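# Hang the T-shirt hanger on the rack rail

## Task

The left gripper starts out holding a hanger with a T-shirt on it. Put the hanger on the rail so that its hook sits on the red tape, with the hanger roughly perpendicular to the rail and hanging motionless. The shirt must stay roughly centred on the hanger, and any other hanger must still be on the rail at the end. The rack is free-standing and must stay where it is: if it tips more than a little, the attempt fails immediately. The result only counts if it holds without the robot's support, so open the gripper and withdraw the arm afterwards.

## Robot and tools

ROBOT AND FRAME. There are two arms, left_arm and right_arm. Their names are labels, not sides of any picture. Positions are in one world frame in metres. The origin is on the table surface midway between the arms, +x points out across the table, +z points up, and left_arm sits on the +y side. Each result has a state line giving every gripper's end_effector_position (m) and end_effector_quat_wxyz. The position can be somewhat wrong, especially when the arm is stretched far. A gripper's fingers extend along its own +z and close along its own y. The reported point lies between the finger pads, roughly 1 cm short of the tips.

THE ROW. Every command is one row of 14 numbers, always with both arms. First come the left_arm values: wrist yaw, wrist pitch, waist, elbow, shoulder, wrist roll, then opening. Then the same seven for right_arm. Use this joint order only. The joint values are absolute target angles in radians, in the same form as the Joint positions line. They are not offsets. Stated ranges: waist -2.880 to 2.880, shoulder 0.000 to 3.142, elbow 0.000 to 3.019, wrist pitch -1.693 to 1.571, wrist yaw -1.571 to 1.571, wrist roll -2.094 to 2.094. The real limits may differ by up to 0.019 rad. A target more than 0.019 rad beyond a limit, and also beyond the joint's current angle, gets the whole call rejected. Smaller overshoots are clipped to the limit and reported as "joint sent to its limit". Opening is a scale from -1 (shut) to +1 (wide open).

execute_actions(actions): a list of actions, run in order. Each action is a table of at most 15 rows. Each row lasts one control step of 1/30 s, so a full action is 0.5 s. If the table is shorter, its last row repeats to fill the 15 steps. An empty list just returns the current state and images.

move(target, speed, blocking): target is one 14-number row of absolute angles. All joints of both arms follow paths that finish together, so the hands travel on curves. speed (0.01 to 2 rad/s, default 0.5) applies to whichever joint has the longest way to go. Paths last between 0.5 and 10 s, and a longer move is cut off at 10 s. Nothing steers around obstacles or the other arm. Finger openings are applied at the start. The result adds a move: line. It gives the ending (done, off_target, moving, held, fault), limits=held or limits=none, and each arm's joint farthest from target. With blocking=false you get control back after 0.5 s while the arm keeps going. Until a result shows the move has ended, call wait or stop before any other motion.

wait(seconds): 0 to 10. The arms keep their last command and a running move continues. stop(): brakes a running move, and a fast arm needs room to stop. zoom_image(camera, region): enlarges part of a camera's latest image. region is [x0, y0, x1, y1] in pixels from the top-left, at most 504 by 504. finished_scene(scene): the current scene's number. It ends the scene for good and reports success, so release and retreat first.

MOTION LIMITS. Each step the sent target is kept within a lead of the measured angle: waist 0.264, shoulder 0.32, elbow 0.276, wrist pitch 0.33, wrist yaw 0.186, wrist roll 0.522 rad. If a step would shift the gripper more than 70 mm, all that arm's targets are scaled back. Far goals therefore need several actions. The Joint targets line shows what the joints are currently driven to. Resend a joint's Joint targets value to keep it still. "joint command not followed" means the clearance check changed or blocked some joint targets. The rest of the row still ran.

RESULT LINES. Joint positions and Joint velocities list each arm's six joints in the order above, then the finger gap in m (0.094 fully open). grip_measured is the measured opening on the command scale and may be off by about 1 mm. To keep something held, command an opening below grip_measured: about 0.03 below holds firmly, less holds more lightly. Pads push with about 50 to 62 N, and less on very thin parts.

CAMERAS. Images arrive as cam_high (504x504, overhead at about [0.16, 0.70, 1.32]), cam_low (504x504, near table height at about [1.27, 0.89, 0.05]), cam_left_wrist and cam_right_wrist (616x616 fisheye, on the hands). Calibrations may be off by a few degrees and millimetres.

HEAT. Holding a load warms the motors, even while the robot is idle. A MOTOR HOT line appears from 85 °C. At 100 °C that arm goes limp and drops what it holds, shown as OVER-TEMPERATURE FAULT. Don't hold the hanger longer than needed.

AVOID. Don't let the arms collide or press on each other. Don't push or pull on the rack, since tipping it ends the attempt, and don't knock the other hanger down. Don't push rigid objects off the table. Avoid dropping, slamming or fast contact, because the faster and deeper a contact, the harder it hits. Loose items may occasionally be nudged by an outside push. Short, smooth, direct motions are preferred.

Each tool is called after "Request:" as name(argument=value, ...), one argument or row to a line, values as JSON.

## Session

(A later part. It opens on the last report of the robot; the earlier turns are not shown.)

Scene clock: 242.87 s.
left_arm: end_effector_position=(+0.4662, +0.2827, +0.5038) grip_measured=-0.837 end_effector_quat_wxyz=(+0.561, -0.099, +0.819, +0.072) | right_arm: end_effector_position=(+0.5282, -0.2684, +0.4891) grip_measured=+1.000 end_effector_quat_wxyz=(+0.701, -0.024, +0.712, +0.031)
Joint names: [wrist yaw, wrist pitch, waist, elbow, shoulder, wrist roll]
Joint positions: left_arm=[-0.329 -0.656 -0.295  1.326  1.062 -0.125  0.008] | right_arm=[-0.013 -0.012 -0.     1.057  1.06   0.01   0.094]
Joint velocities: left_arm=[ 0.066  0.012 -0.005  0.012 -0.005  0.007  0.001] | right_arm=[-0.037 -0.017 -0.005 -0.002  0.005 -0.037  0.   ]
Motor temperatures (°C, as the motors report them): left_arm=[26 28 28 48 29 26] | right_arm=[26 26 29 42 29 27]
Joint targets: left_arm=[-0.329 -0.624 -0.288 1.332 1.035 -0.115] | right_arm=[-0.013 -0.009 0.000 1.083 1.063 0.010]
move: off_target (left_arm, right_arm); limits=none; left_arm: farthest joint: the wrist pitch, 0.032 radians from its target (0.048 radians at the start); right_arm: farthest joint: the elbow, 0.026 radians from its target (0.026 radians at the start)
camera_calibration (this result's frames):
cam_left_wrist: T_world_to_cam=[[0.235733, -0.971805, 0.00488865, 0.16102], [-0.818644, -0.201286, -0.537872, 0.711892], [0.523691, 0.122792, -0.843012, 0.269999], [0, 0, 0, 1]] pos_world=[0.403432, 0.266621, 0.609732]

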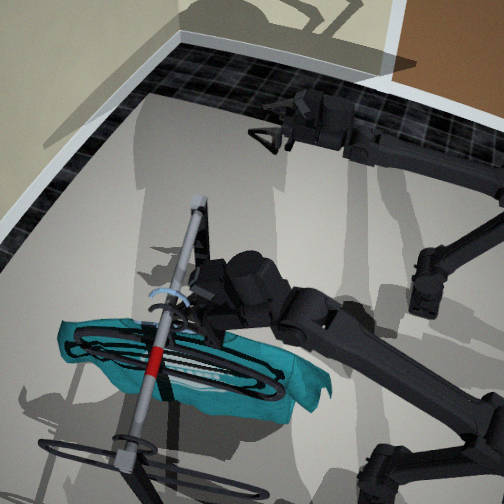

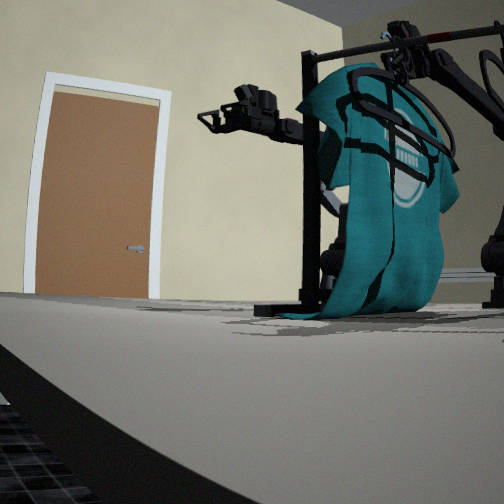

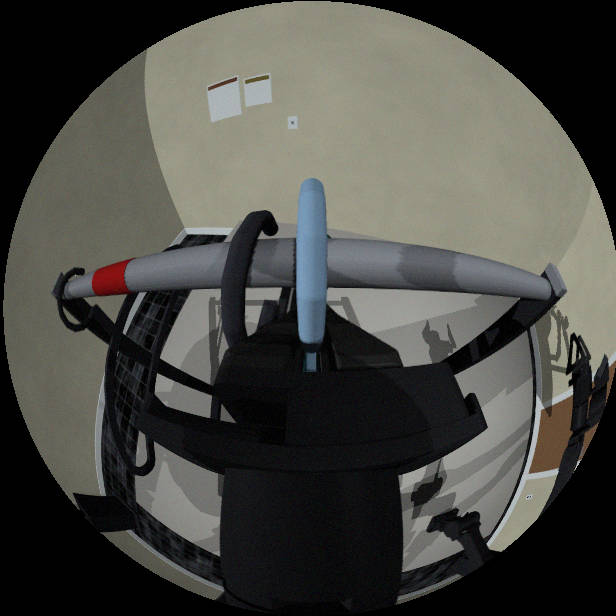

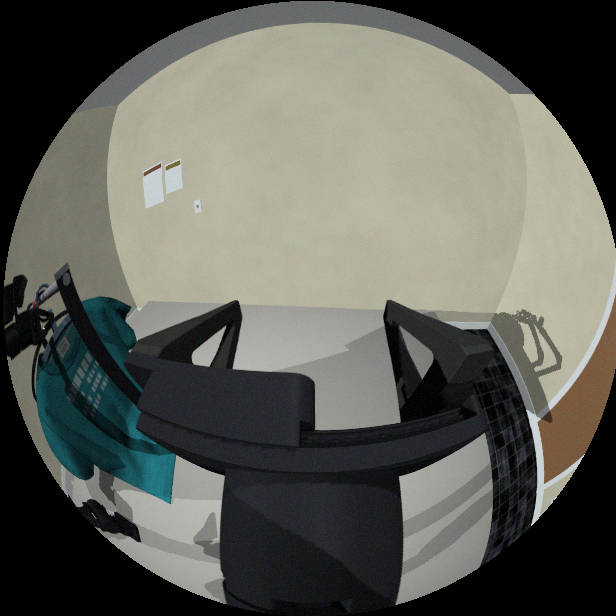

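Request:
execute_actions(
  actions=[
    [[-0.329,-0.624,-0.288,1.332,1.032,-0.115,-0.88,-0.013,-0.009,0.0,1.083,1.063,0.010,1.0],[-0.328,-0.624,-0.287,1.332,1.028,-0.115,-0.88,-0.013,-0.009,0.0,1.083,1.063,0.010,1.0],[-0.326,-0.624,-0.285,1.332,1.024,-0.114,-0.88,-0.013,-0.009,0.0,1.083,1.063,0.010,1.0],[-0.323,-0.624,-0.282,1.331,1.020,-0.113,-0.88,-0.013,-0.009,0.0,1.083,1.063,0.010,1.0],[-0.319,-0.624,-0.278,1.331,1.017,-0.111,-0.88,-0.013,-0.009,0.0,1.083,1.063,0.010,1.0],[-0.315,-0.623,-0.274,1.330,1.014,-0.110,-0.88,-0.013,-0.009,0.0,1.083,1.063,0.010,1.0],[-0.311,-0.623,-0.270,1.329,1.012,-0.108,-0.88,-0.013,-0.009,0.0,1.083,1.063,0.010,1.0],[-0.307,-0.623,-0.266,1.328,1.010,-0.106,-0.88,-0.013,-0.009,0.0,1.083,1.063,0.010,1.0],[-0.303,-0.623,-0.261,1.328,1.009,-0.105,-0.88,-0.013,-0.009,0.0,1.083,1.063,0.010,1.0],[-0.298,-0.623,-0.257,1.327,1.008,-0.103,-0.88,-0.013,-0.009,0.0,1.083,1.063,0.010,1.0],[-0.294,-0.623,-0.253,1.326,1.007,-0.101,-0.88,-0.013,-0.009,0.0,1.083,1.063,0.010,1.0],[-0.290,-0.623,-0.248,1.325,1.005,-0.100,-0.88,-0.013,-0.009,0.0,1.083,1.063,0.010,1.0],[-0.286,-0.622,-0.244,1.324,1.004,-0.098,-0.88,-0.013,-0.009,0.0,1.083,1.063,0.010,1.0],[-0.281,-0.622,-0.240,1.324,1.003,-0.096,-0.88,-0.013,-0.009,0.0,1.083,1.063,0.010,1.0],[-0.277,-0.622,-0.235,1.323,1.002,-0.095,-0.88,-0.013,-0.009,0.0,1.083,1.063,0.010,1.0]],
    [[-0.273,-0.622,-0.231,1.322,1.001,-0.093,-0.88,-0.013,-0.009,0.0,1.083,1.063,0.010,1.0],[-0.269,-0.622,-0.227,1.321,1.000,-0.091,-0.88,-0.013,-0.009,0.0,1.083,1.063,0.010,1.0],[-0.264,-0.622,-0.222,1.321,0.999,-0.090,-0.88,-0.013,-0.009,0.0,1.083,1.063,0.010,1.0],[-0.260,-0.621,-0.218,1.320,0.998,-0.088,-0.88,-0.013,-0.009,0.0,1.083,1.063,0.010,1.0],[-0.256,-0.621,-0.214,1.319,0.997,-0.086,-0.88,-0.013,-0.009,0.0,1.083,1.063,0.010,1.0],[-0.252,-0.621,-0.209,1.319,0.996,-0.085,-0.88,-0.013,-0.009,0.0,1.083,1.063,0.010,1.0],[-0.247,-0.621,-0.205,1.318,0.995,-0.083,-0.88,-0.013,-0.009,0.0,1.083,1.063,0.010,1.0],[-0.243,-0.621,-0.201,1.317,0.994,-0.081,-0.88,-0.013,-0.009,0.0,1.083,1.063,0.010,1.0],[-0.239,-0.621,-0.196,1.317,0.993,-0.080,-0.88,-0.013,-0.009,0.0,1.083,1.063,0.010,1.0],[-0.235,-0.621,-0.192,1.316,0.992,-0.078,-0.88,-0.013,-0.009,0.0,1.083,1.063,0.010,1.0],[-0.230,-0.620,-0.188,1.315,0.991,-0.076,-0.88,-0.013,-0.009,0.0,1.083,1.063,0.010,1.0],[-0.226,-0.620,-0.183,1.315,0.990,-0.075,-0.88,-0.013,-0.009,0.0,1.083,1.063,0.010,1.0],[-0.222,-0.620,-0.179,1.314,0.989,-0.073,-0.88,-0.013,-0.009,0.0,1.083,1.063,0.010,1.0],[-0.218,-0.620,-0.175,1.314,0.989,-0.071,-0.88,-0.013,-0.009,0.0,1.083,1.063,0.010,1.0],[-0.213,-0.620,-0.170,1.313,0.988,-0.070,-0.88,-0.013,-0.009,0.0,1.083,1.063,0.010,1.0]],
    [[-0.209,-0.620,-0.166,1.312,0.987,-0.068,-0.88,-0.013,-0.009,0.0,1.083,1.063,0.010,1.0],[-0.205,-0.620,-0.162,1.312,0.986,-0.066,-0.88,-0.013,-0.009,0.0,1.083,1.063,0.010,1.0],[-0.201,-0.620,-0.157,1.311,0.985,-0.065,-0.88,-0.013,-0.009,0.0,1.083,1.063,0.010,1.0],[-0.196,-0.620,-0.153,1.311,0.985,-0.063,-0.88,-0.013,-0.009,0.0,1.083,1.063,0.010,1.0],[-0.192,-0.619,-0.149,1.310,0.984,-0.061,-0.88,-0.013,-0.009,0.0,1.083,1.063,0.010,1.0],[-0.188,-0.619,-0.144,1.310,0.983,-0.060,-0.88,-0.013,-0.009,0.0,1.083,1.063,0.010,1.0],[-0.184,-0.619,-0.140,1.309,0.982,-0.058,-0.88,-0.013,-0.009,0.0,1.083,1.063,0.010,1.0],[-0.179,-0.619,-0.136,1.309,0.982,-0.056,-0.88,-0.013,-0.009,0.0,1.083,1.063,0.010,1.0],[-0.175,-0.619,-0.131,1.308,0.981,-0.055,-0.88,-0.013,-0.009,0.0,1.083,1.063,0.010,1.0],[-0.171,-0.619,-0.127,1.308,0.980,-0.053,-0.88,-0.013,-0.009,0.0,1.083,1.063,0.010,1.0],[-0.167,-0.619,-0.123,1.308,0.980,-0.052,-0.88,-0.013,-0.009,0.0,1.083,1.063,0.010,1.0],[-0.163,-0.619,-0.119,1.308,0.979,-0.050,-0.88,-0.013,-0.009,0.0,1.083,1.063,0.010,1.0],[-0.160,-0.619,-0.116,1.308,0.978,-0.049,-0.88,-0.013,-0.009,0.0,1.083,1.063,0.010,1.0],[-0.158,-0.619,-0.114,1.308,0.978,-0.048,-0.88,-0.013,-0.009,0.0,1.083,1.063,0.010,1.0]],
  ],
)

Scene clock: 282.17 s.
left_arm: end_effector_position=(+0.4469, +0.3361, +0.5126) grip_measured=-0.837 end_effector_quat_wxyz=(+0.568, -0.097, +0.814, +0.066) | right_arm: end_effector_position=(+0.5282, -0.2684, +0.4891) grip_measured=+1.000 end_effector_quat_wxyz=(+0.701, -0.024, +0.712, +0.031)
Joint names: [wrist yaw, wrist pitch, waist, elbow, shoulder, wrist roll]
Joint positions: left_arm=[-0.16  -0.652 -0.125  1.301  1.006 -0.062  0.008] | right_arm=[-0.013 -0.012 -0.     1.057  1.06   0.01   0.094]
Joint velocities: left_arm=[-0.022  0.012  0.093 -0.007 -0.024  0.037  0.   ] | right_arm=[-0.022 -0.002 -0.015  0.017 -0.015 -0.051  0.   ]
Motor temperatures (°C, as the motors report them): left_arm=[26 28 28 45 29 26] | right_arm=[26 26 29 42 29 27]
Joint targets: left_arm=[-0.158 -0.619 -0.114 1.308 0.978 -0.048] | right_arm=[-0.013 -0.009 -0.000 1.083 1.063 0.010]
camera_calibration (this result's frames):
cam_left_wrist: T_world_to_cam=[[0.225521, -0.974134, 0.0142457, 0.217941], [-0.810463, -0.195704, -0.552132, 0.713339], [0.540638, 0.112972, -0.833635, 0.27192], [0, 0, 0, 1]] pos_world=[0.381974, 0.321188, 0.617434]

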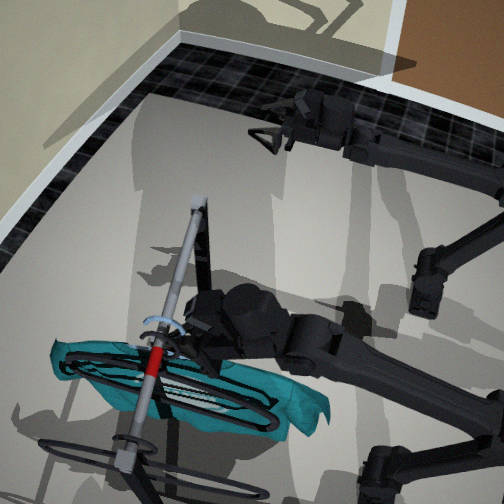

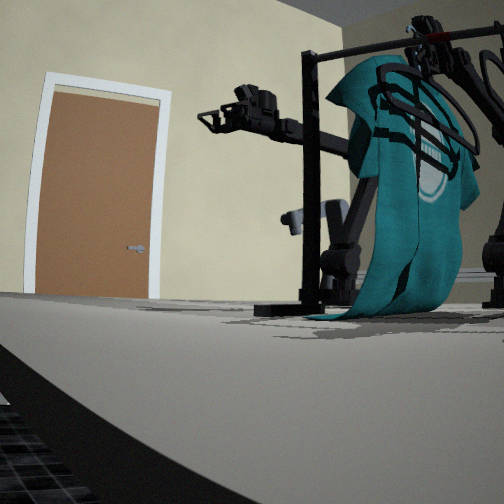

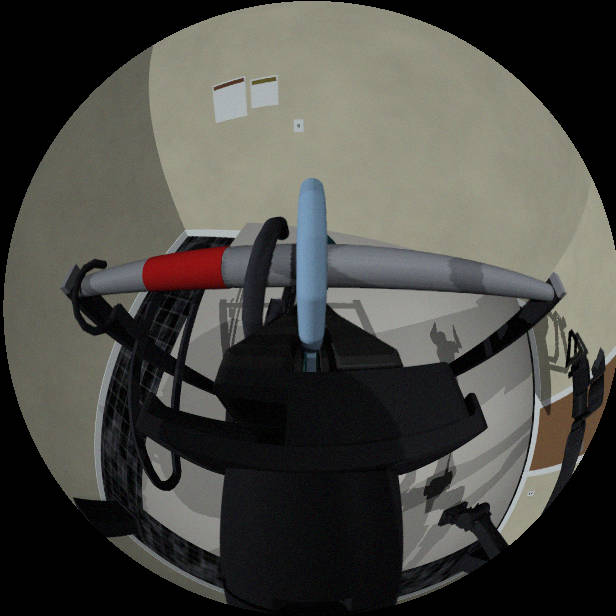

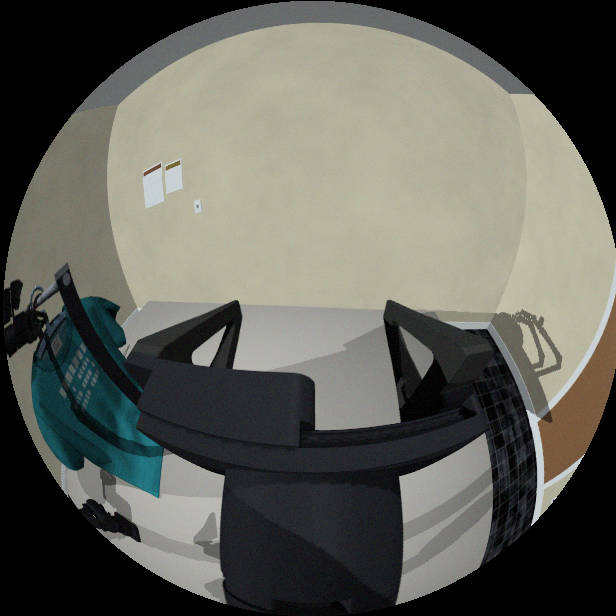

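Request:
move(
  target=[0.161,-0.625,0.225,1.335,0.990,0.069,-0.88,-0.013,-0.009,0.0,1.083,1.063,0.010,1.0],
  speed=0.18,
)

Scene clock: 289.23 s.
left_arm: end_effector_position=(+0.4217, +0.4403, +0.5104) grip_measured=-0.837 end_effector_quat_wxyz=(+0.567, -0.097, +0.815, +0.067) | right_arm: end_effector_position=(+0.5282, -0.2684, +0.4891) grip_measured=+1.000 end_effector_quat_wxyz=(+0.701, -0.024, +0.712, +0.031)
Joint names: [wrist yaw, wrist pitch, waist, elbow, shoulder, wrist roll]
Joint positions: left_arm=[ 0.16  -0.652  0.22   1.297  1.005  0.059  0.008] | right_arm=[-0.013 -0.012 -0.     1.057  1.06   0.01   0.094]
Joint velocities: left_arm=[ 0.022 -0.002 -0.005 -0.017  0.005  0.007  0.001] | right_arm=[ 0.037  0.012 -0.005  0.002 -0.024  0.037  0.   ]
Motor temperatures (°C, as the motors report them): left_arm=[26 28 28 45 29 26] | right_arm=[26 26 29 42 29 27]
Joint targets: left_arm=[0.161 -0.625 0.225 1.335 0.990 0.069] | right_arm=[-0.013 -0.009 -0.000 1.083 1.063 0.010]
move: off_target (left_arm, right_arm); limits=none; left_arm: farthest joint: the elbow, 0.038 radians from its target (0.034 radians at the start); right_arm: farthest joint: the elbow, 0.026 radians from its target (0.026 radians at the start)
camera_calibration (this result's frames):
cam_left_wrist: T_world_to_cam=[[0.228217, -0.973534, 0.0121704, 0.324819], [-0.812003, -0.197218, -0.549324, 0.712007], [0.537186, 0.115483, -0.835521, 0.273227], [0, 0, 0, 1]] pos_world=[0.357248, 0.42509, 0.615456]

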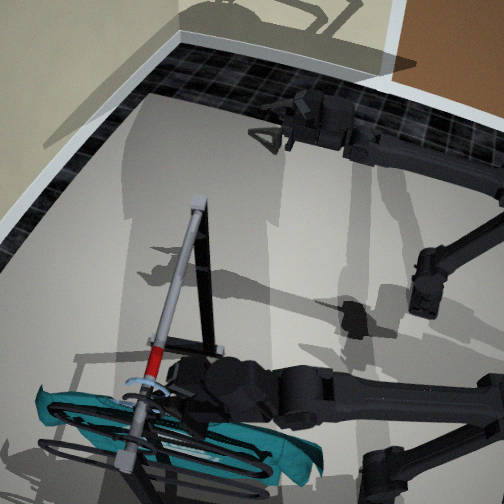

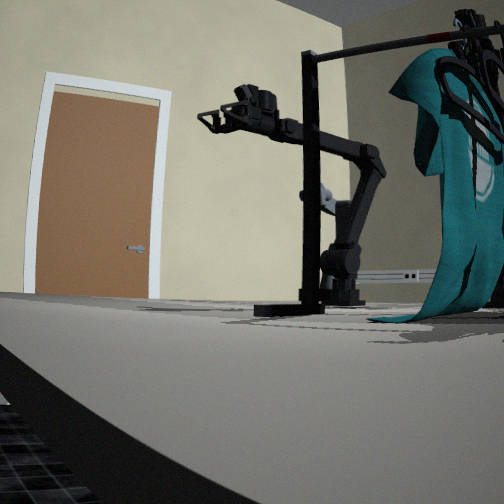

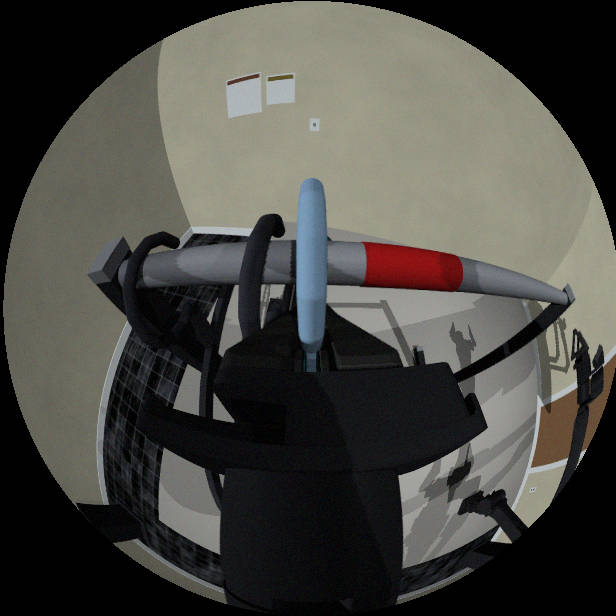

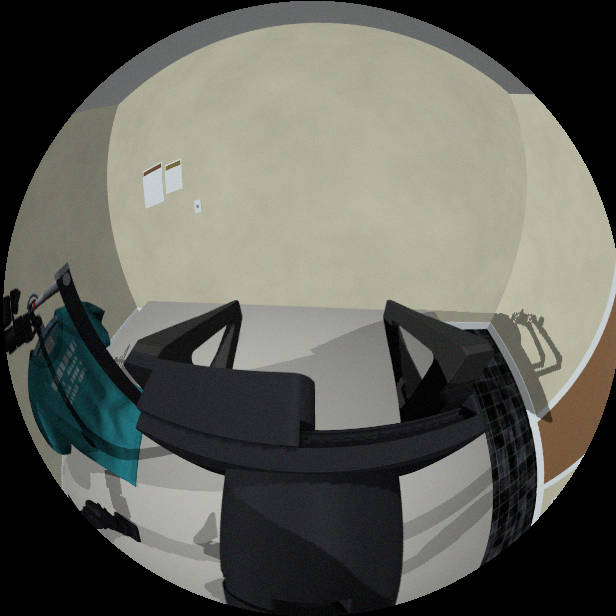

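Request:
execute_actions(
  actions=[
    [[0.160,-0.622,0.220,1.320,0.984,0.059,-0.88,-0.013,-0.009,0.0,1.083,1.063,0.010,1.0],[0.158,-0.620,0.213,1.305,0.978,0.048,-0.88,-0.013,-0.009,0.0,1.083,1.063,0.010,1.0],[0.156,-0.619,0.211,1.302,0.977,0.048,-0.88,-0.013,-0.009,0.0,1.083,1.063,0.010,1.0],[0.153,-0.618,0.208,1.301,0.977,0.047,-0.88,-0.013,-0.009,0.0,1.083,1.063,0.010,1.0],[0.150,-0.617,0.204,1.299,0.976,0.045,-0.88,-0.013,-0.009,0.0,1.083,1.063,0.010,1.0],[0.146,-0.616,0.200,1.298,0.976,0.044,-0.88,-0.013,-0.009,0.0,1.083,1.063,0.010,1.0],[0.141,-0.615,0.195,1.296,0.975,0.042,-0.88,-0.013,-0.009,0.0,1.083,1.063,0.010,1.0],[0.136,-0.613,0.189,1.294,0.974,0.040,-0.88,-0.013,-0.009,0.0,1.083,1.063,0.010,1.0],[0.131,-0.612,0.183,1.292,0.973,0.038,-0.88,-0.013,-0.009,0.0,1.083,1.063,0.010,1.0],[0.125,-0.610,0.177,1.290,0.972,0.036,-0.88,-0.013,-0.009,0.0,1.083,1.063,0.010,1.0],[0.119,-0.608,0.170,1.288,0.971,0.034,-0.88,-0.013,-0.009,0.0,1.083,1.063,0.010,1.0],[0.112,-0.606,0.164,1.285,0.970,0.031,-0.88,-0.013,-0.009,0.0,1.083,1.063,0.010,1.0],[0.105,-0.604,0.156,1.283,0.969,0.029,-0.88,-0.013,-0.009,0.0,1.083,1.063,0.010,1.0],[0.099,-0.602,0.149,1.280,0.968,0.026,-0.88,-0.013,-0.009,0.0,1.083,1.063,0.010,1.0],[0.092,-0.600,0.142,1.278,0.967,0.024,-0.88,-0.013,-0.009,0.0,1.083,1.063,0.010,1.0]],
    [[0.085,-0.599,0.135,1.276,0.966,0.022,-0.88,-0.013,-0.009,0.0,1.083,1.063,0.010,1.0],[0.079,-0.597,0.128,1.273,0.965,0.019,-0.88,-0.013,-0.009,0.0,1.083,1.063,0.010,1.0],[0.072,-0.595,0.120,1.271,0.964,0.017,-0.88,-0.013,-0.009,0.0,1.083,1.063,0.010,1.0],[0.065,-0.593,0.114,1.268,0.963,0.014,-0.88,-0.013,-0.009,0.0,1.083,1.063,0.010,1.0],[0.059,-0.591,0.107,1.266,0.962,0.012,-0.88,-0.013,-0.009,0.0,1.083,1.063,0.010,1.0],[0.053,-0.589,0.101,1.264,0.961,0.010,-0.88,-0.013,-0.009,0.0,1.083,1.063,0.010,1.0],[0.048,-0.588,0.095,1.262,0.960,0.008,-0.88,-0.013,-0.009,0.0,1.083,1.063,0.010,1.0],[0.043,-0.586,0.089,1.260,0.959,0.006,-0.88,-0.013,-0.009,0.0,1.083,1.063,0.010,1.0],[0.038,-0.585,0.084,1.258,0.958,0.004,-0.88,-0.013,-0.009,0.0,1.083,1.063,0.010,1.0],[0.034,-0.584,0.080,1.257,0.958,0.003,-0.88,-0.013,-0.009,0.0,1.083,1.063,0.010,1.0],[0.031,-0.583,0.076,1.255,0.957,0.001,-0.88,-0.013,-0.009,0.0,1.083,1.063,0.010,1.0],[0.028,-0.582,0.073,1.254,0.957,0.000,-0.88,-0.013,-0.009,0.0,1.083,1.063,0.010,1.0],[0.026,-0.582,0.071,1.254,0.956,0.000,-0.88,-0.013,-0.009,0.0,1.083,1.063,0.010,1.0],[0.024,-0.581,0.069,1.253,0.956,-0.001,-0.88,-0.013,-0.009,0.0,1.083,1.063,0.010,1.0],[0.024,-0.581,0.069,1.253,0.956,-0.001,-0.88,-0.013,-0.009,0.0,1.083,1.063,0.010,1.0]],
  ],
)

Request:
execute_actions(
  actions=[],
)

Scene clock: 328.03 s.
left_arm: end_effector_position=(+0.4320, +0.3968, +0.4989) grip_measured=-0.837 end_effector_quat_wxyz=(+0.569, -0.095, +0.814, +0.068) | right_arm: end_effector_position=(+0.5282, -0.2684, +0.4891) grip_measured=+1.000 end_effector_quat_wxyz=(+0.701, -0.024, +0.712, +0.031)
Joint names: [wrist yaw, wrist pitch, waist, elbow, shoulder, wrist roll]
Joint positions: left_arm=[ 0.027 -0.615  0.076  1.248  0.983  0.013  0.008] | right_arm=[-0.013 -0.012 -0.     1.057  1.06   0.01   0.094]
Joint velocities: left_arm=[ 0.037  0.007 -0.054 -0.037 -0.005 -0.037  0.   ] | right_arm=[ 0.037 -0.002 -0.015  0.007  0.015  0.007  0.   ]
Motor temperatures (°C, as the motors report them): left_arm=[26 28 28 47 29 26] | right_arm=[26 26 29 43 29 27]
Joint targets: left_arm=[0.024 -0.581 0.069 1.253 0.956 -0.001] | right_arm=[-0.013 -0.009 -0.000 1.083 1.063 0.010]
camera_calibration (this result's frames):
cam_left_wrist: T_world_to_cam=[[0.225271, -0.974258, 0.0086152, 0.283592], [-0.809803, -0.192147, -0.554345, 0.705031], [0.54173, 0.117901, -0.832243, 0.258588], [0, 0, 0, 1]] pos_world=[0.366966, 0.381274, 0.603595]

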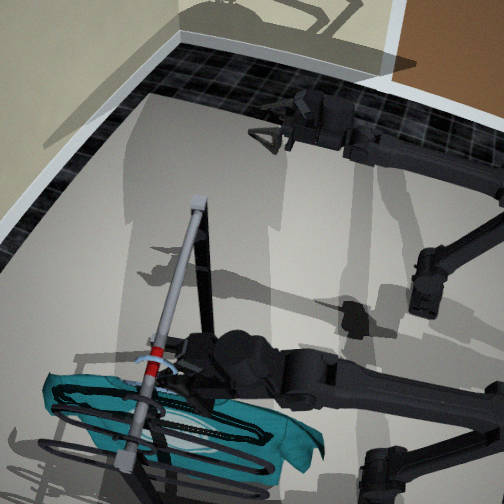

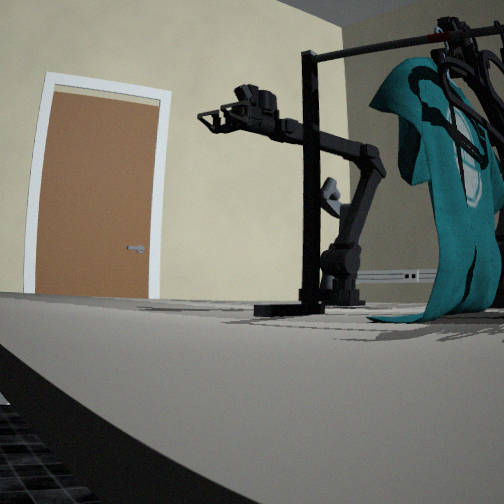

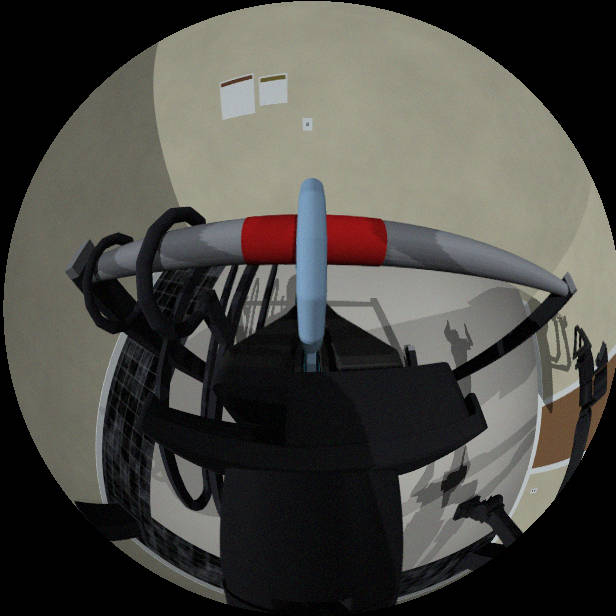

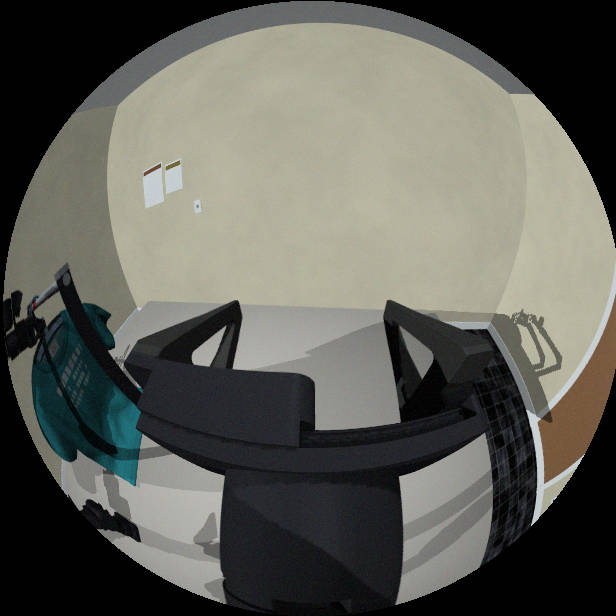

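Scene clock: 328.03 s.
left_arm: end_effector_position=(+0.4320, +0.3968, +0.4989) grip_measured=-0.837 end_effector_quat_wxyz=(+0.569, -0.095, +0.814, +0.068) | right_arm: end_effector_position=(+0.5282, -0.2684, +0.4891) grip_measured=+1.000 end_effector_quat_wxyz=(+0.701, -0.024, +0.712, +0.031)
Joint names: [wrist yaw, wrist pitch, waist, elbow, shoulder, wrist roll]
Joint positions: left_arm=[ 0.027 -0.615  0.076  1.248  0.983  0.013  0.008] | right_arm=[-0.013 -0.012 -0.     1.057  1.06   0.01   0.094]
Joint velocities: left_arm=[ 0.037  0.007 -0.054 -0.037 -0.005 -0.037  0.   ] | right_arm=[ 0.037 -0.002 -0.015  0.007  0.015  0.007  0.   ]
Motor temperatures (°C, as the motors report them): left_arm=[26 28 28 47 29 26] | right_arm=[26 26 29 43 29 27]
Joint targets: left_arm=[0.024 -0.581 0.069 1.253 0.956 -0.001] | right_arm=[-0.013 -0.009 -0.000 1.083 1.063 0.010]
camera_calibration (this result's frames):
cam_left_wrist: T_world_to_cam=[[0.225271, -0.974258, 0.0086152, 0.283592], [-0.809803, -0.192147, -0.554345, 0.705031], [0.54173, 0.117901, -0.832243, 0.258588], [0, 0, 0, 1]] pos_world=[0.366966, 0.381274, 0.603595]

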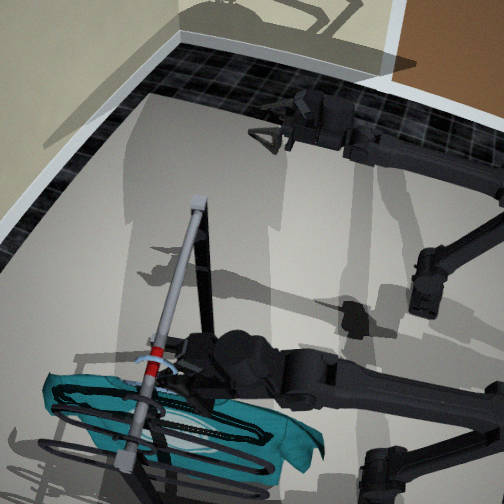

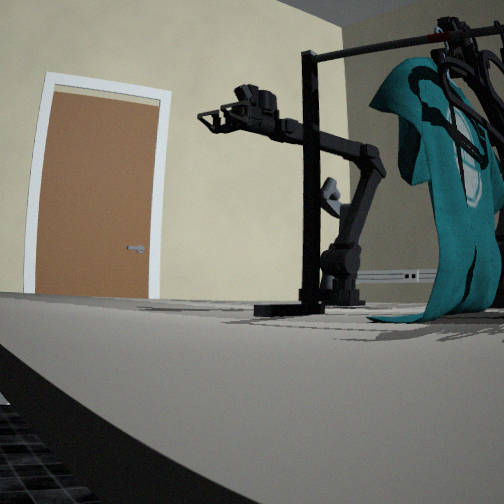

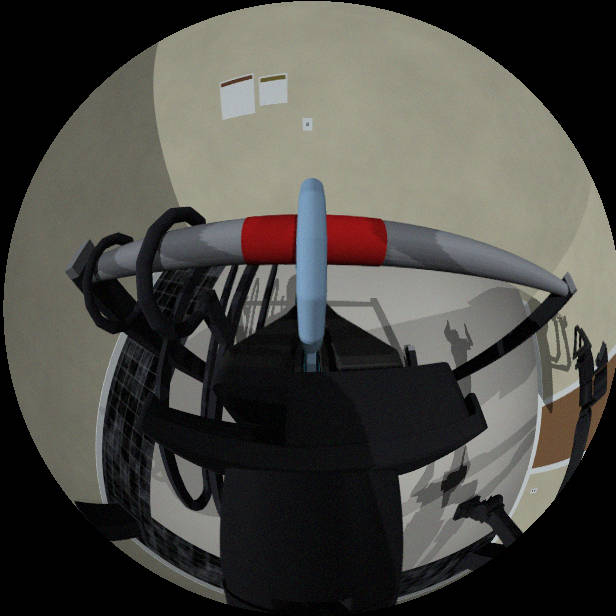

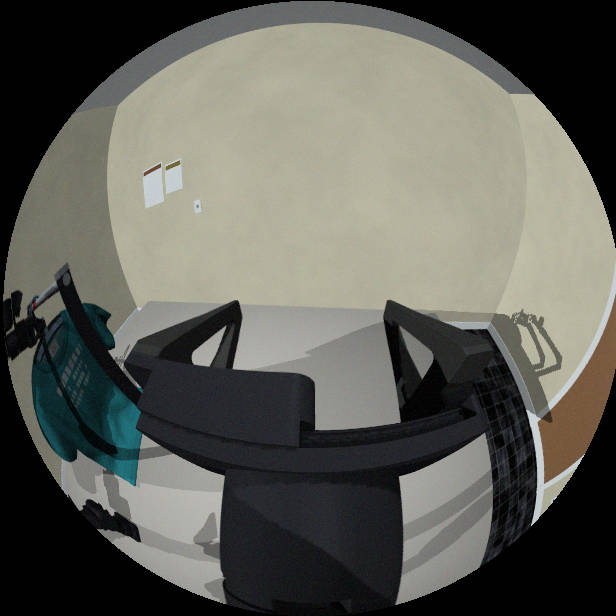

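Request:
execute_actions(
  actions=[
    [[0.024,-0.580,0.069,1.252,0.956,-0.001,-0.88,-0.013,-0.009,0.0,1.083,1.063,0.010,1.0],[0.024,-0.579,0.069,1.251,0.955,-0.001,-0.88,-0.013,-0.009,0.0,1.083,1.063,0.010,1.0],[0.024,-0.578,0.069,1.250,0.955,-0.001,-0.88,-0.013,-0.009,0.0,1.083,1.063,0.010,1.0],[0.024,-0.577,0.069,1.248,0.955,-0.001,-0.88,-0.013,-0.009,0.0,1.083,1.063,0.010,1.0],[0.024,-0.576,0.069,1.247,0.954,-0.001,-0.88,-0.013,-0.009,0.0,1.083,1.063,0.010,1.0],[0.024,-0.575,0.069,1.246,0.954,-0.001,-0.88,-0.013,-0.009,0.0,1.083,1.063,0.010,1.0],[0.024,-0.574,0.069,1.244,0.954,-0.001,-0.88,-0.013,-0.009,0.0,1.083,1.063,0.010,1.0],[0.024,-0.573,0.069,1.243,0.953,-0.001,-0.88,-0.013,-0.009,0.0,1.083,1.063,0.010,1.0],[0.024,-0.572,0.069,1.242,0.953,-0.001,-0.88,-0.013,-0.009,0.0,1.083,1.063,0.010,1.0],[0.024,-0.571,0.069,1.241,0.953,-0.001,-0.88,-0.013,-0.009,0.0,1.083,1.063,0.010,1.0],[0.024,-0.570,0.069,1.240,0.953,-0.001,-0.88,-0.013,-0.009,0.0,1.083,1.063,0.010,1.0]],
  ],
)

Request:
zoom_image(
  camera="cam_left_wrist",
  region=[200, 150, 430, 380],
)

Request:
zoom_image(
  camera="cam_low",
  region=[380, 0, 504, 110],
)

Scene clock: 338.03 s.
left_arm: end_effector_position=(+0.4320, +0.3964, +0.4949) grip_measured=-0.837 end_effector_quat_wxyz=(+0.570, -0.096, +0.813, +0.067) | right_arm: end_effector_position=(+0.5282, -0.2684, +0.4891) grip_measured=+1.000 end_effector_quat_wxyz=(+0.701, -0.024, +0.712, +0.031)
Joint names: [wrist yaw, wrist pitch, waist, elbow, shoulder, wrist roll]
Joint positions: left_arm=[ 0.026 -0.603  0.075  1.234  0.979  0.009  0.008] | right_arm=[-0.013 -0.012 -0.     1.057  1.06   0.01   0.094]
Joint velocities: left_arm=[-0.022 -0.007 -0.005  0.002  0.015 -0.007  0.   ] | right_arm=[-0.007 -0.027 -0.005  0.007 -0.005 -0.007  0.   ]
Motor temperatures (°C, as the motors report them): left_arm=[26 28 28 46 29 26] | right_arm=[26 26 29 43 29 27]
Joint targets: left_arm=[0.024 -0.570 0.069 1.240 0.953 -0.001] | right_arm=[-0.013 -0.009 0.000 1.083 1.063 0.010]
camera_calibration (this result's frames):
cam_left_wrist: T_world_to_cam=[[0.226556, -0.973925, 0.0119823, 0.280819], [-0.808291, -0.194861, -0.555603, 0.70382], [0.54345, 0.11619, -0.831362, 0.254801], [0, 0, 0, 1]] pos_world=[0.366798, 0.381038, 0.599511]

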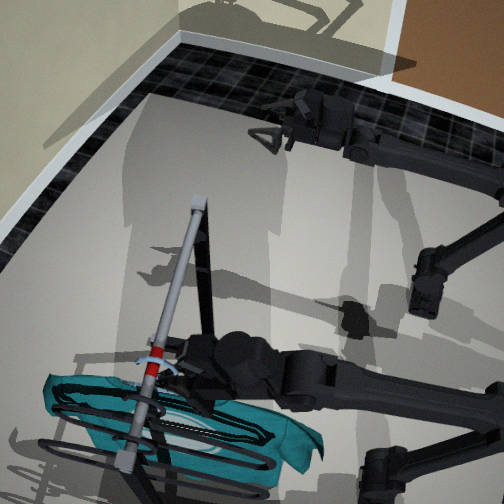

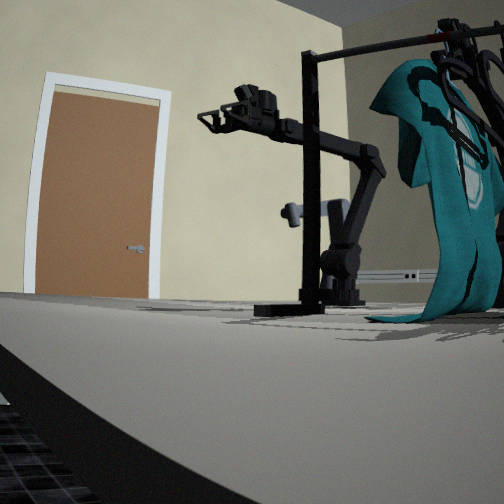

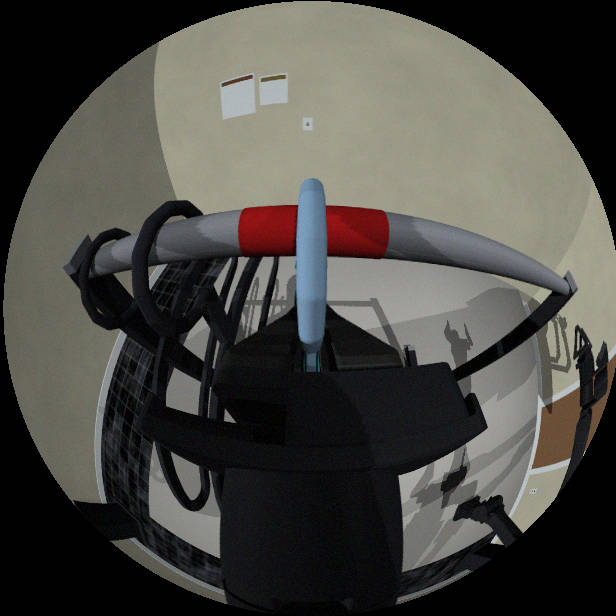

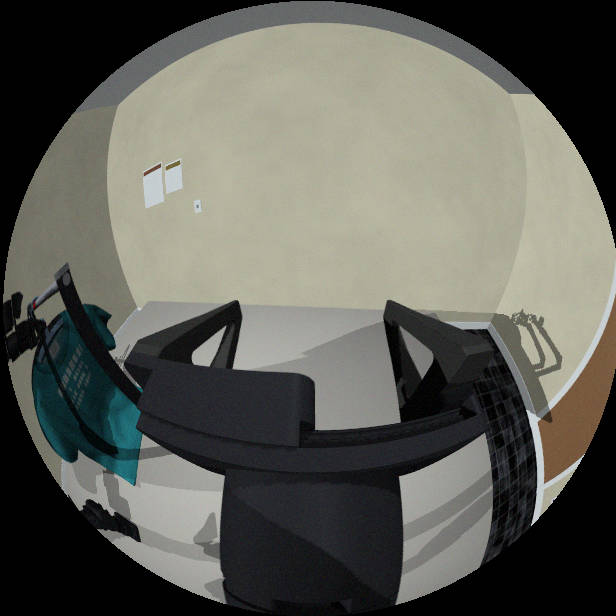

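Region (200, 150, 430, 380) of cam_left_wrist's 616x616 image, scaled by 2.191, with more detail than that image has.

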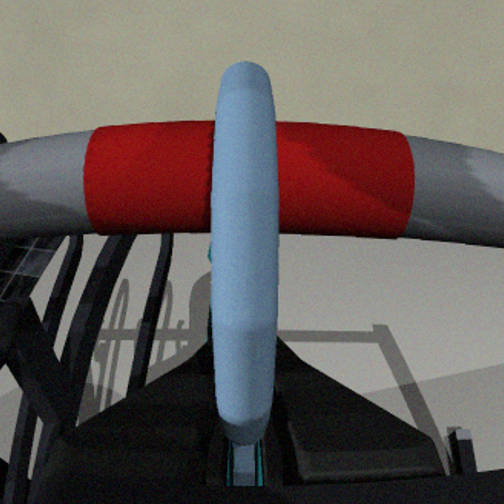

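Region (380, 0, 504, 110) of cam_low's 504x504 image, scaled by 4.065, with more detail than that image has; it fills the top 447 rows of this view, and the rest is white.

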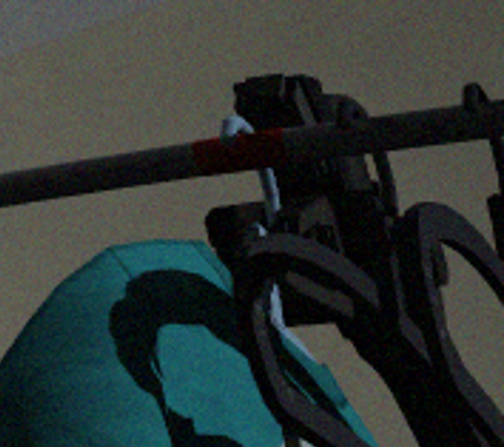

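Request:
execute_actions(
  actions=[
    [[0.024,-0.578,0.071,1.241,0.960,0.003,-0.86,-0.013,-0.009,0.0,1.083,1.063,0.010,1.0],[0.024,-0.586,0.073,1.242,0.966,0.006,-0.85,-0.013,-0.009,0.0,1.083,1.063,0.010,1.0],[0.024,-0.592,0.074,1.243,0.970,0.008,-0.84,-0.013,-0.009,0.0,1.083,1.063,0.010,1.0],[0.024,-0.592,0.074,1.243,0.970,0.008,-0.83,-0.013,-0.009,0.0,1.083,1.063,0.010,1.0],[0.024,-0.592,0.074,1.243,0.970,0.008,-0.82,-0.013,-0.009,0.0,1.083,1.063,0.010,1.0],[0.024,-0.592,0.074,1.243,0.970,0.008,-0.80,-0.013,-0.009,0.0,1.083,1.063,0.010,1.0],[0.024,-0.592,0.074,1.243,0.970,0.008,-0.77,-0.013,-0.009,0.0,1.083,1.063,0.010,1.0],[0.024,-0.592,0.074,1.243,0.970,0.008,-0.72,-0.013,-0.009,0.0,1.083,1.063,0.010,1.0],[0.024,-0.592,0.074,1.243,0.970,0.008,-0.66,-0.013,-0.009,0.0,1.083,1.063,0.010,1.0],[0.024,-0.592,0.074,1.243,0.970,0.008,-0.58,-0.013,-0.009,0.0,1.083,1.063,0.010,1.0],[0.024,-0.592,0.074,1.243,0.970,0.008,-0.50,-0.013,-0.009,0.0,1.083,1.063,0.010,1.0],[0.024,-0.592,0.074,1.243,0.970,0.008,-0.42,-0.013,-0.009,0.0,1.083,1.063,0.010,1.0],[0.024,-0.592,0.074,1.243,0.970,0.008,-0.34,-0.013,-0.009,0.0,1.083,1.063,0.010,1.0],[0.024,-0.592,0.074,1.243,0.970,0.008,-0.28,-0.013,-0.009,0.0,1.083,1.063,0.010,1.0],[0.024,-0.592,0.074,1.243,0.970,0.008,-0.25,-0.013,-0.009,0.0,1.083,1.063,0.010,1.0]],
  ],
)

Scene clock: 353.17 s.
left_arm: end_effector_position=(+0.4318, +0.3963, +0.4952) grip_measured=-0.268 end_effector_quat_wxyz=(+0.570, -0.096, +0.813, +0.067) | right_arm: end_effector_position=(+0.5282, -0.2684, +0.4891) grip_measured=+1.000 end_effector_quat_wxyz=(+0.701, -0.024, +0.712, +0.031)
Joint names: [wrist yaw, wrist pitch, waist, elbow, shoulder, wrist roll]
Joint positions: left_arm=[ 0.026 -0.602  0.075  1.233  0.978  0.009  0.034] | right_arm=[-0.013 -0.012 -0.     1.057  1.06   0.01   0.094]
Joint velocities: left_arm=[-0.037 -0.007 -0.024 -0.012 -0.005  0.022  0.03 ] | right_arm=[ 0.022 -0.007  0.005  0.007 -0.005 -0.081  0.   ]
Motor temperatures (°C, as the motors report them): left_arm=[26 28 28 45 29 26] | right_arm=[26 26 29 43 29 27]
Joint targets: left_arm=[0.024 -0.592 0.074 1.243 0.970 0.008] | right_arm=[-0.013 -0.009 -0.000 1.083 1.063 0.010]
camera_calibration (this result's frames):
cam_left_wrist: T_world_to_cam=[[0.226542, -0.973928, 0.011943, 0.280835], [-0.807677, -0.194696, -0.556554, 0.703945], [0.544368, 0.116437, -0.830726, 0.254347], [0, 0, 0, 1]] pos_world=[0.366481, 0.380953, 0.599722]

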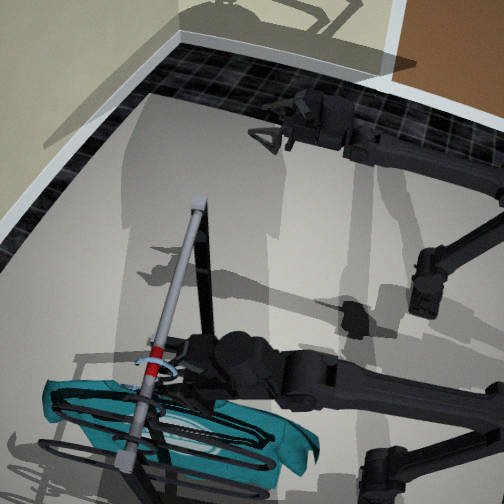

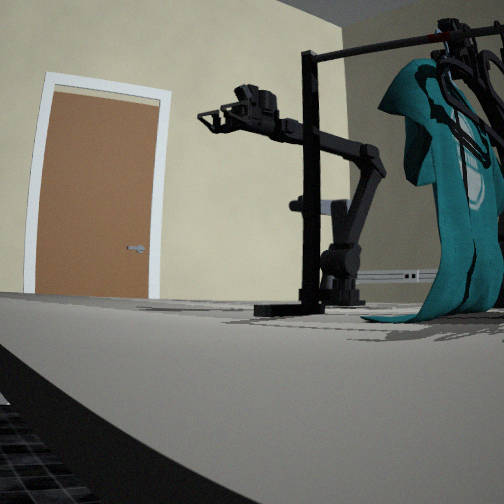

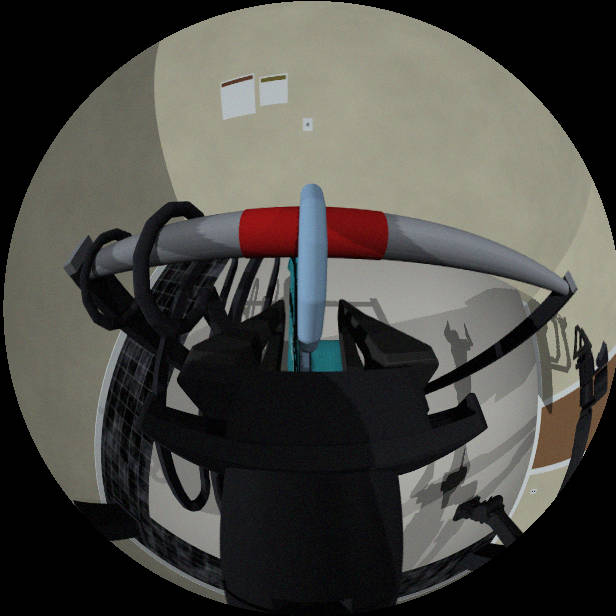

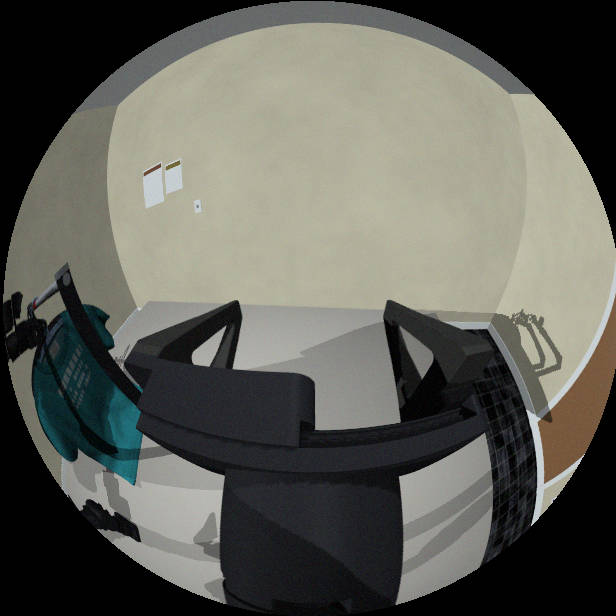

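Request:
move(
  target=[0.024,-0.93,0.074,1.26,0.61,0.008,-0.25,-0.013,-0.009,0.0,1.083,1.063,0.010,1.0],
  speed=0.45,
)

Scene clock: 368.37 s.
left_arm: end_effector_position=(+0.2623, +0.3507, +0.5565) grip_measured=-0.252 end_effector_quat_wxyz=(+0.594, -0.094, +0.796, +0.071) | right_arm: end_effector_position=(+0.5282, -0.2684, +0.4891) grip_measured=+1.000 end_effector_quat_wxyz=(+0.701, -0.024, +0.712, +0.031)
Joint names: [wrist yaw, wrist pitch, waist, elbow, shoulder, wrist roll]
Joint positions: left_arm=[ 0.026 -0.92   0.075  1.233  0.602  0.009  0.035] | right_arm=[-0.013 -0.012 -0.     1.057  1.06   0.01   0.094]
Joint velocities: left_arm=[-0.007  0.012 -0.015  0.002  0.005 -0.037  0.   ] | right_arm=[-0.066 -0.007  0.005 -0.022 -0.005 -0.037  0.   ]
Motor temperatures (°C, as the motors report them): left_arm=[26 28 28 45 29 26] | right_arm=[26 26 29 43 29 27]
Joint targets: left_arm=[0.024 -0.930 0.074 1.260 0.610 0.008] | right_arm=[-0.013 -0.009 -0.000 1.083 1.063 0.010]
move: off_target (left_arm, right_arm); limits=none; left_arm: farthest joint: the elbow, 0.027 radians from its target (0.027 radians at the start); right_arm: farthest joint: the elbow, 0.026 radians from its target (0.026 radians at the start)
camera_calibration (this result's frames):
cam_left_wrist: T_world_to_cam=[[0.225919, -0.974096, 0.00989303, 0.275437], [-0.774516, -0.185772, -0.60466, 0.6072], [0.590835, 0.128942, -0.796422, 0.367224], [0, 0, 0, 1]] pos_world=[0.191091, 0.333753, 0.65689]

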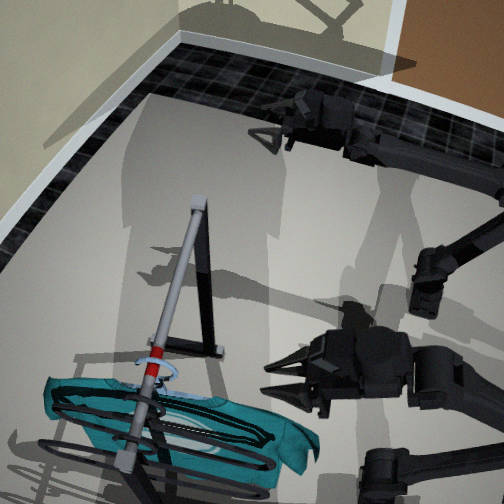

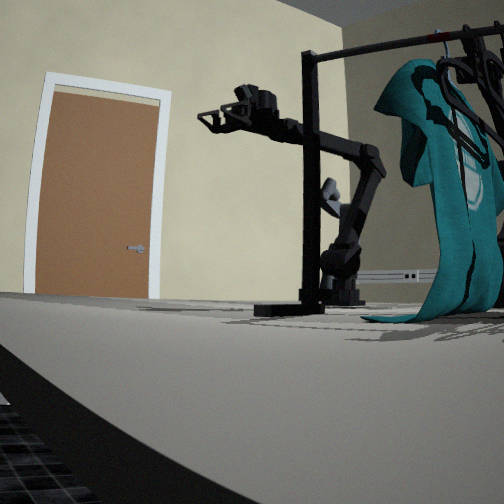

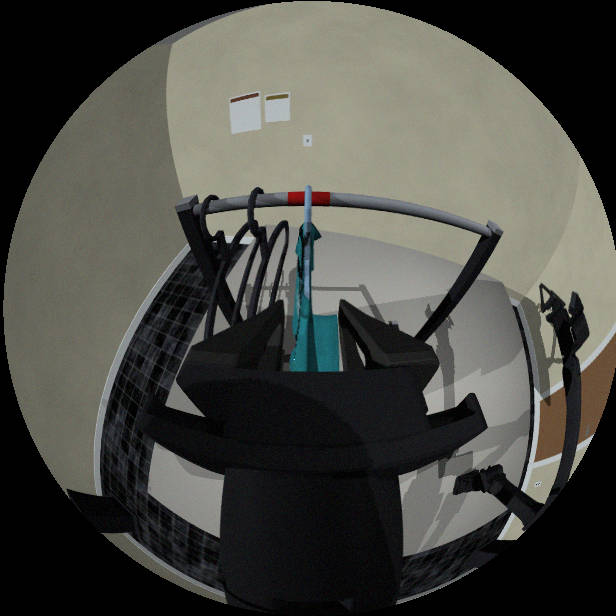

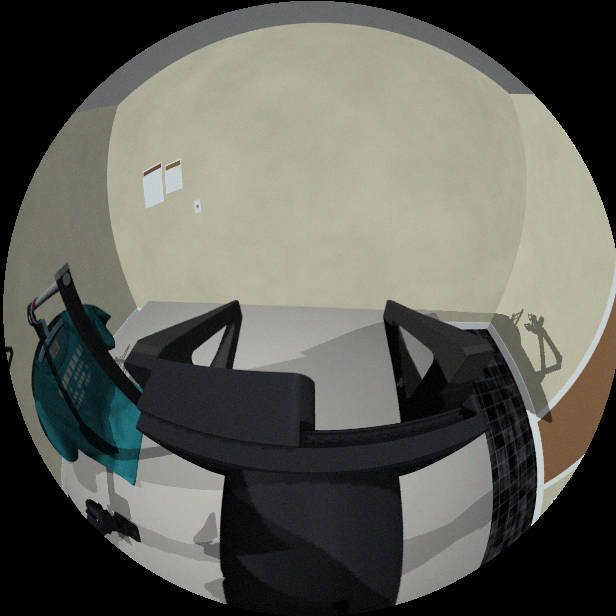

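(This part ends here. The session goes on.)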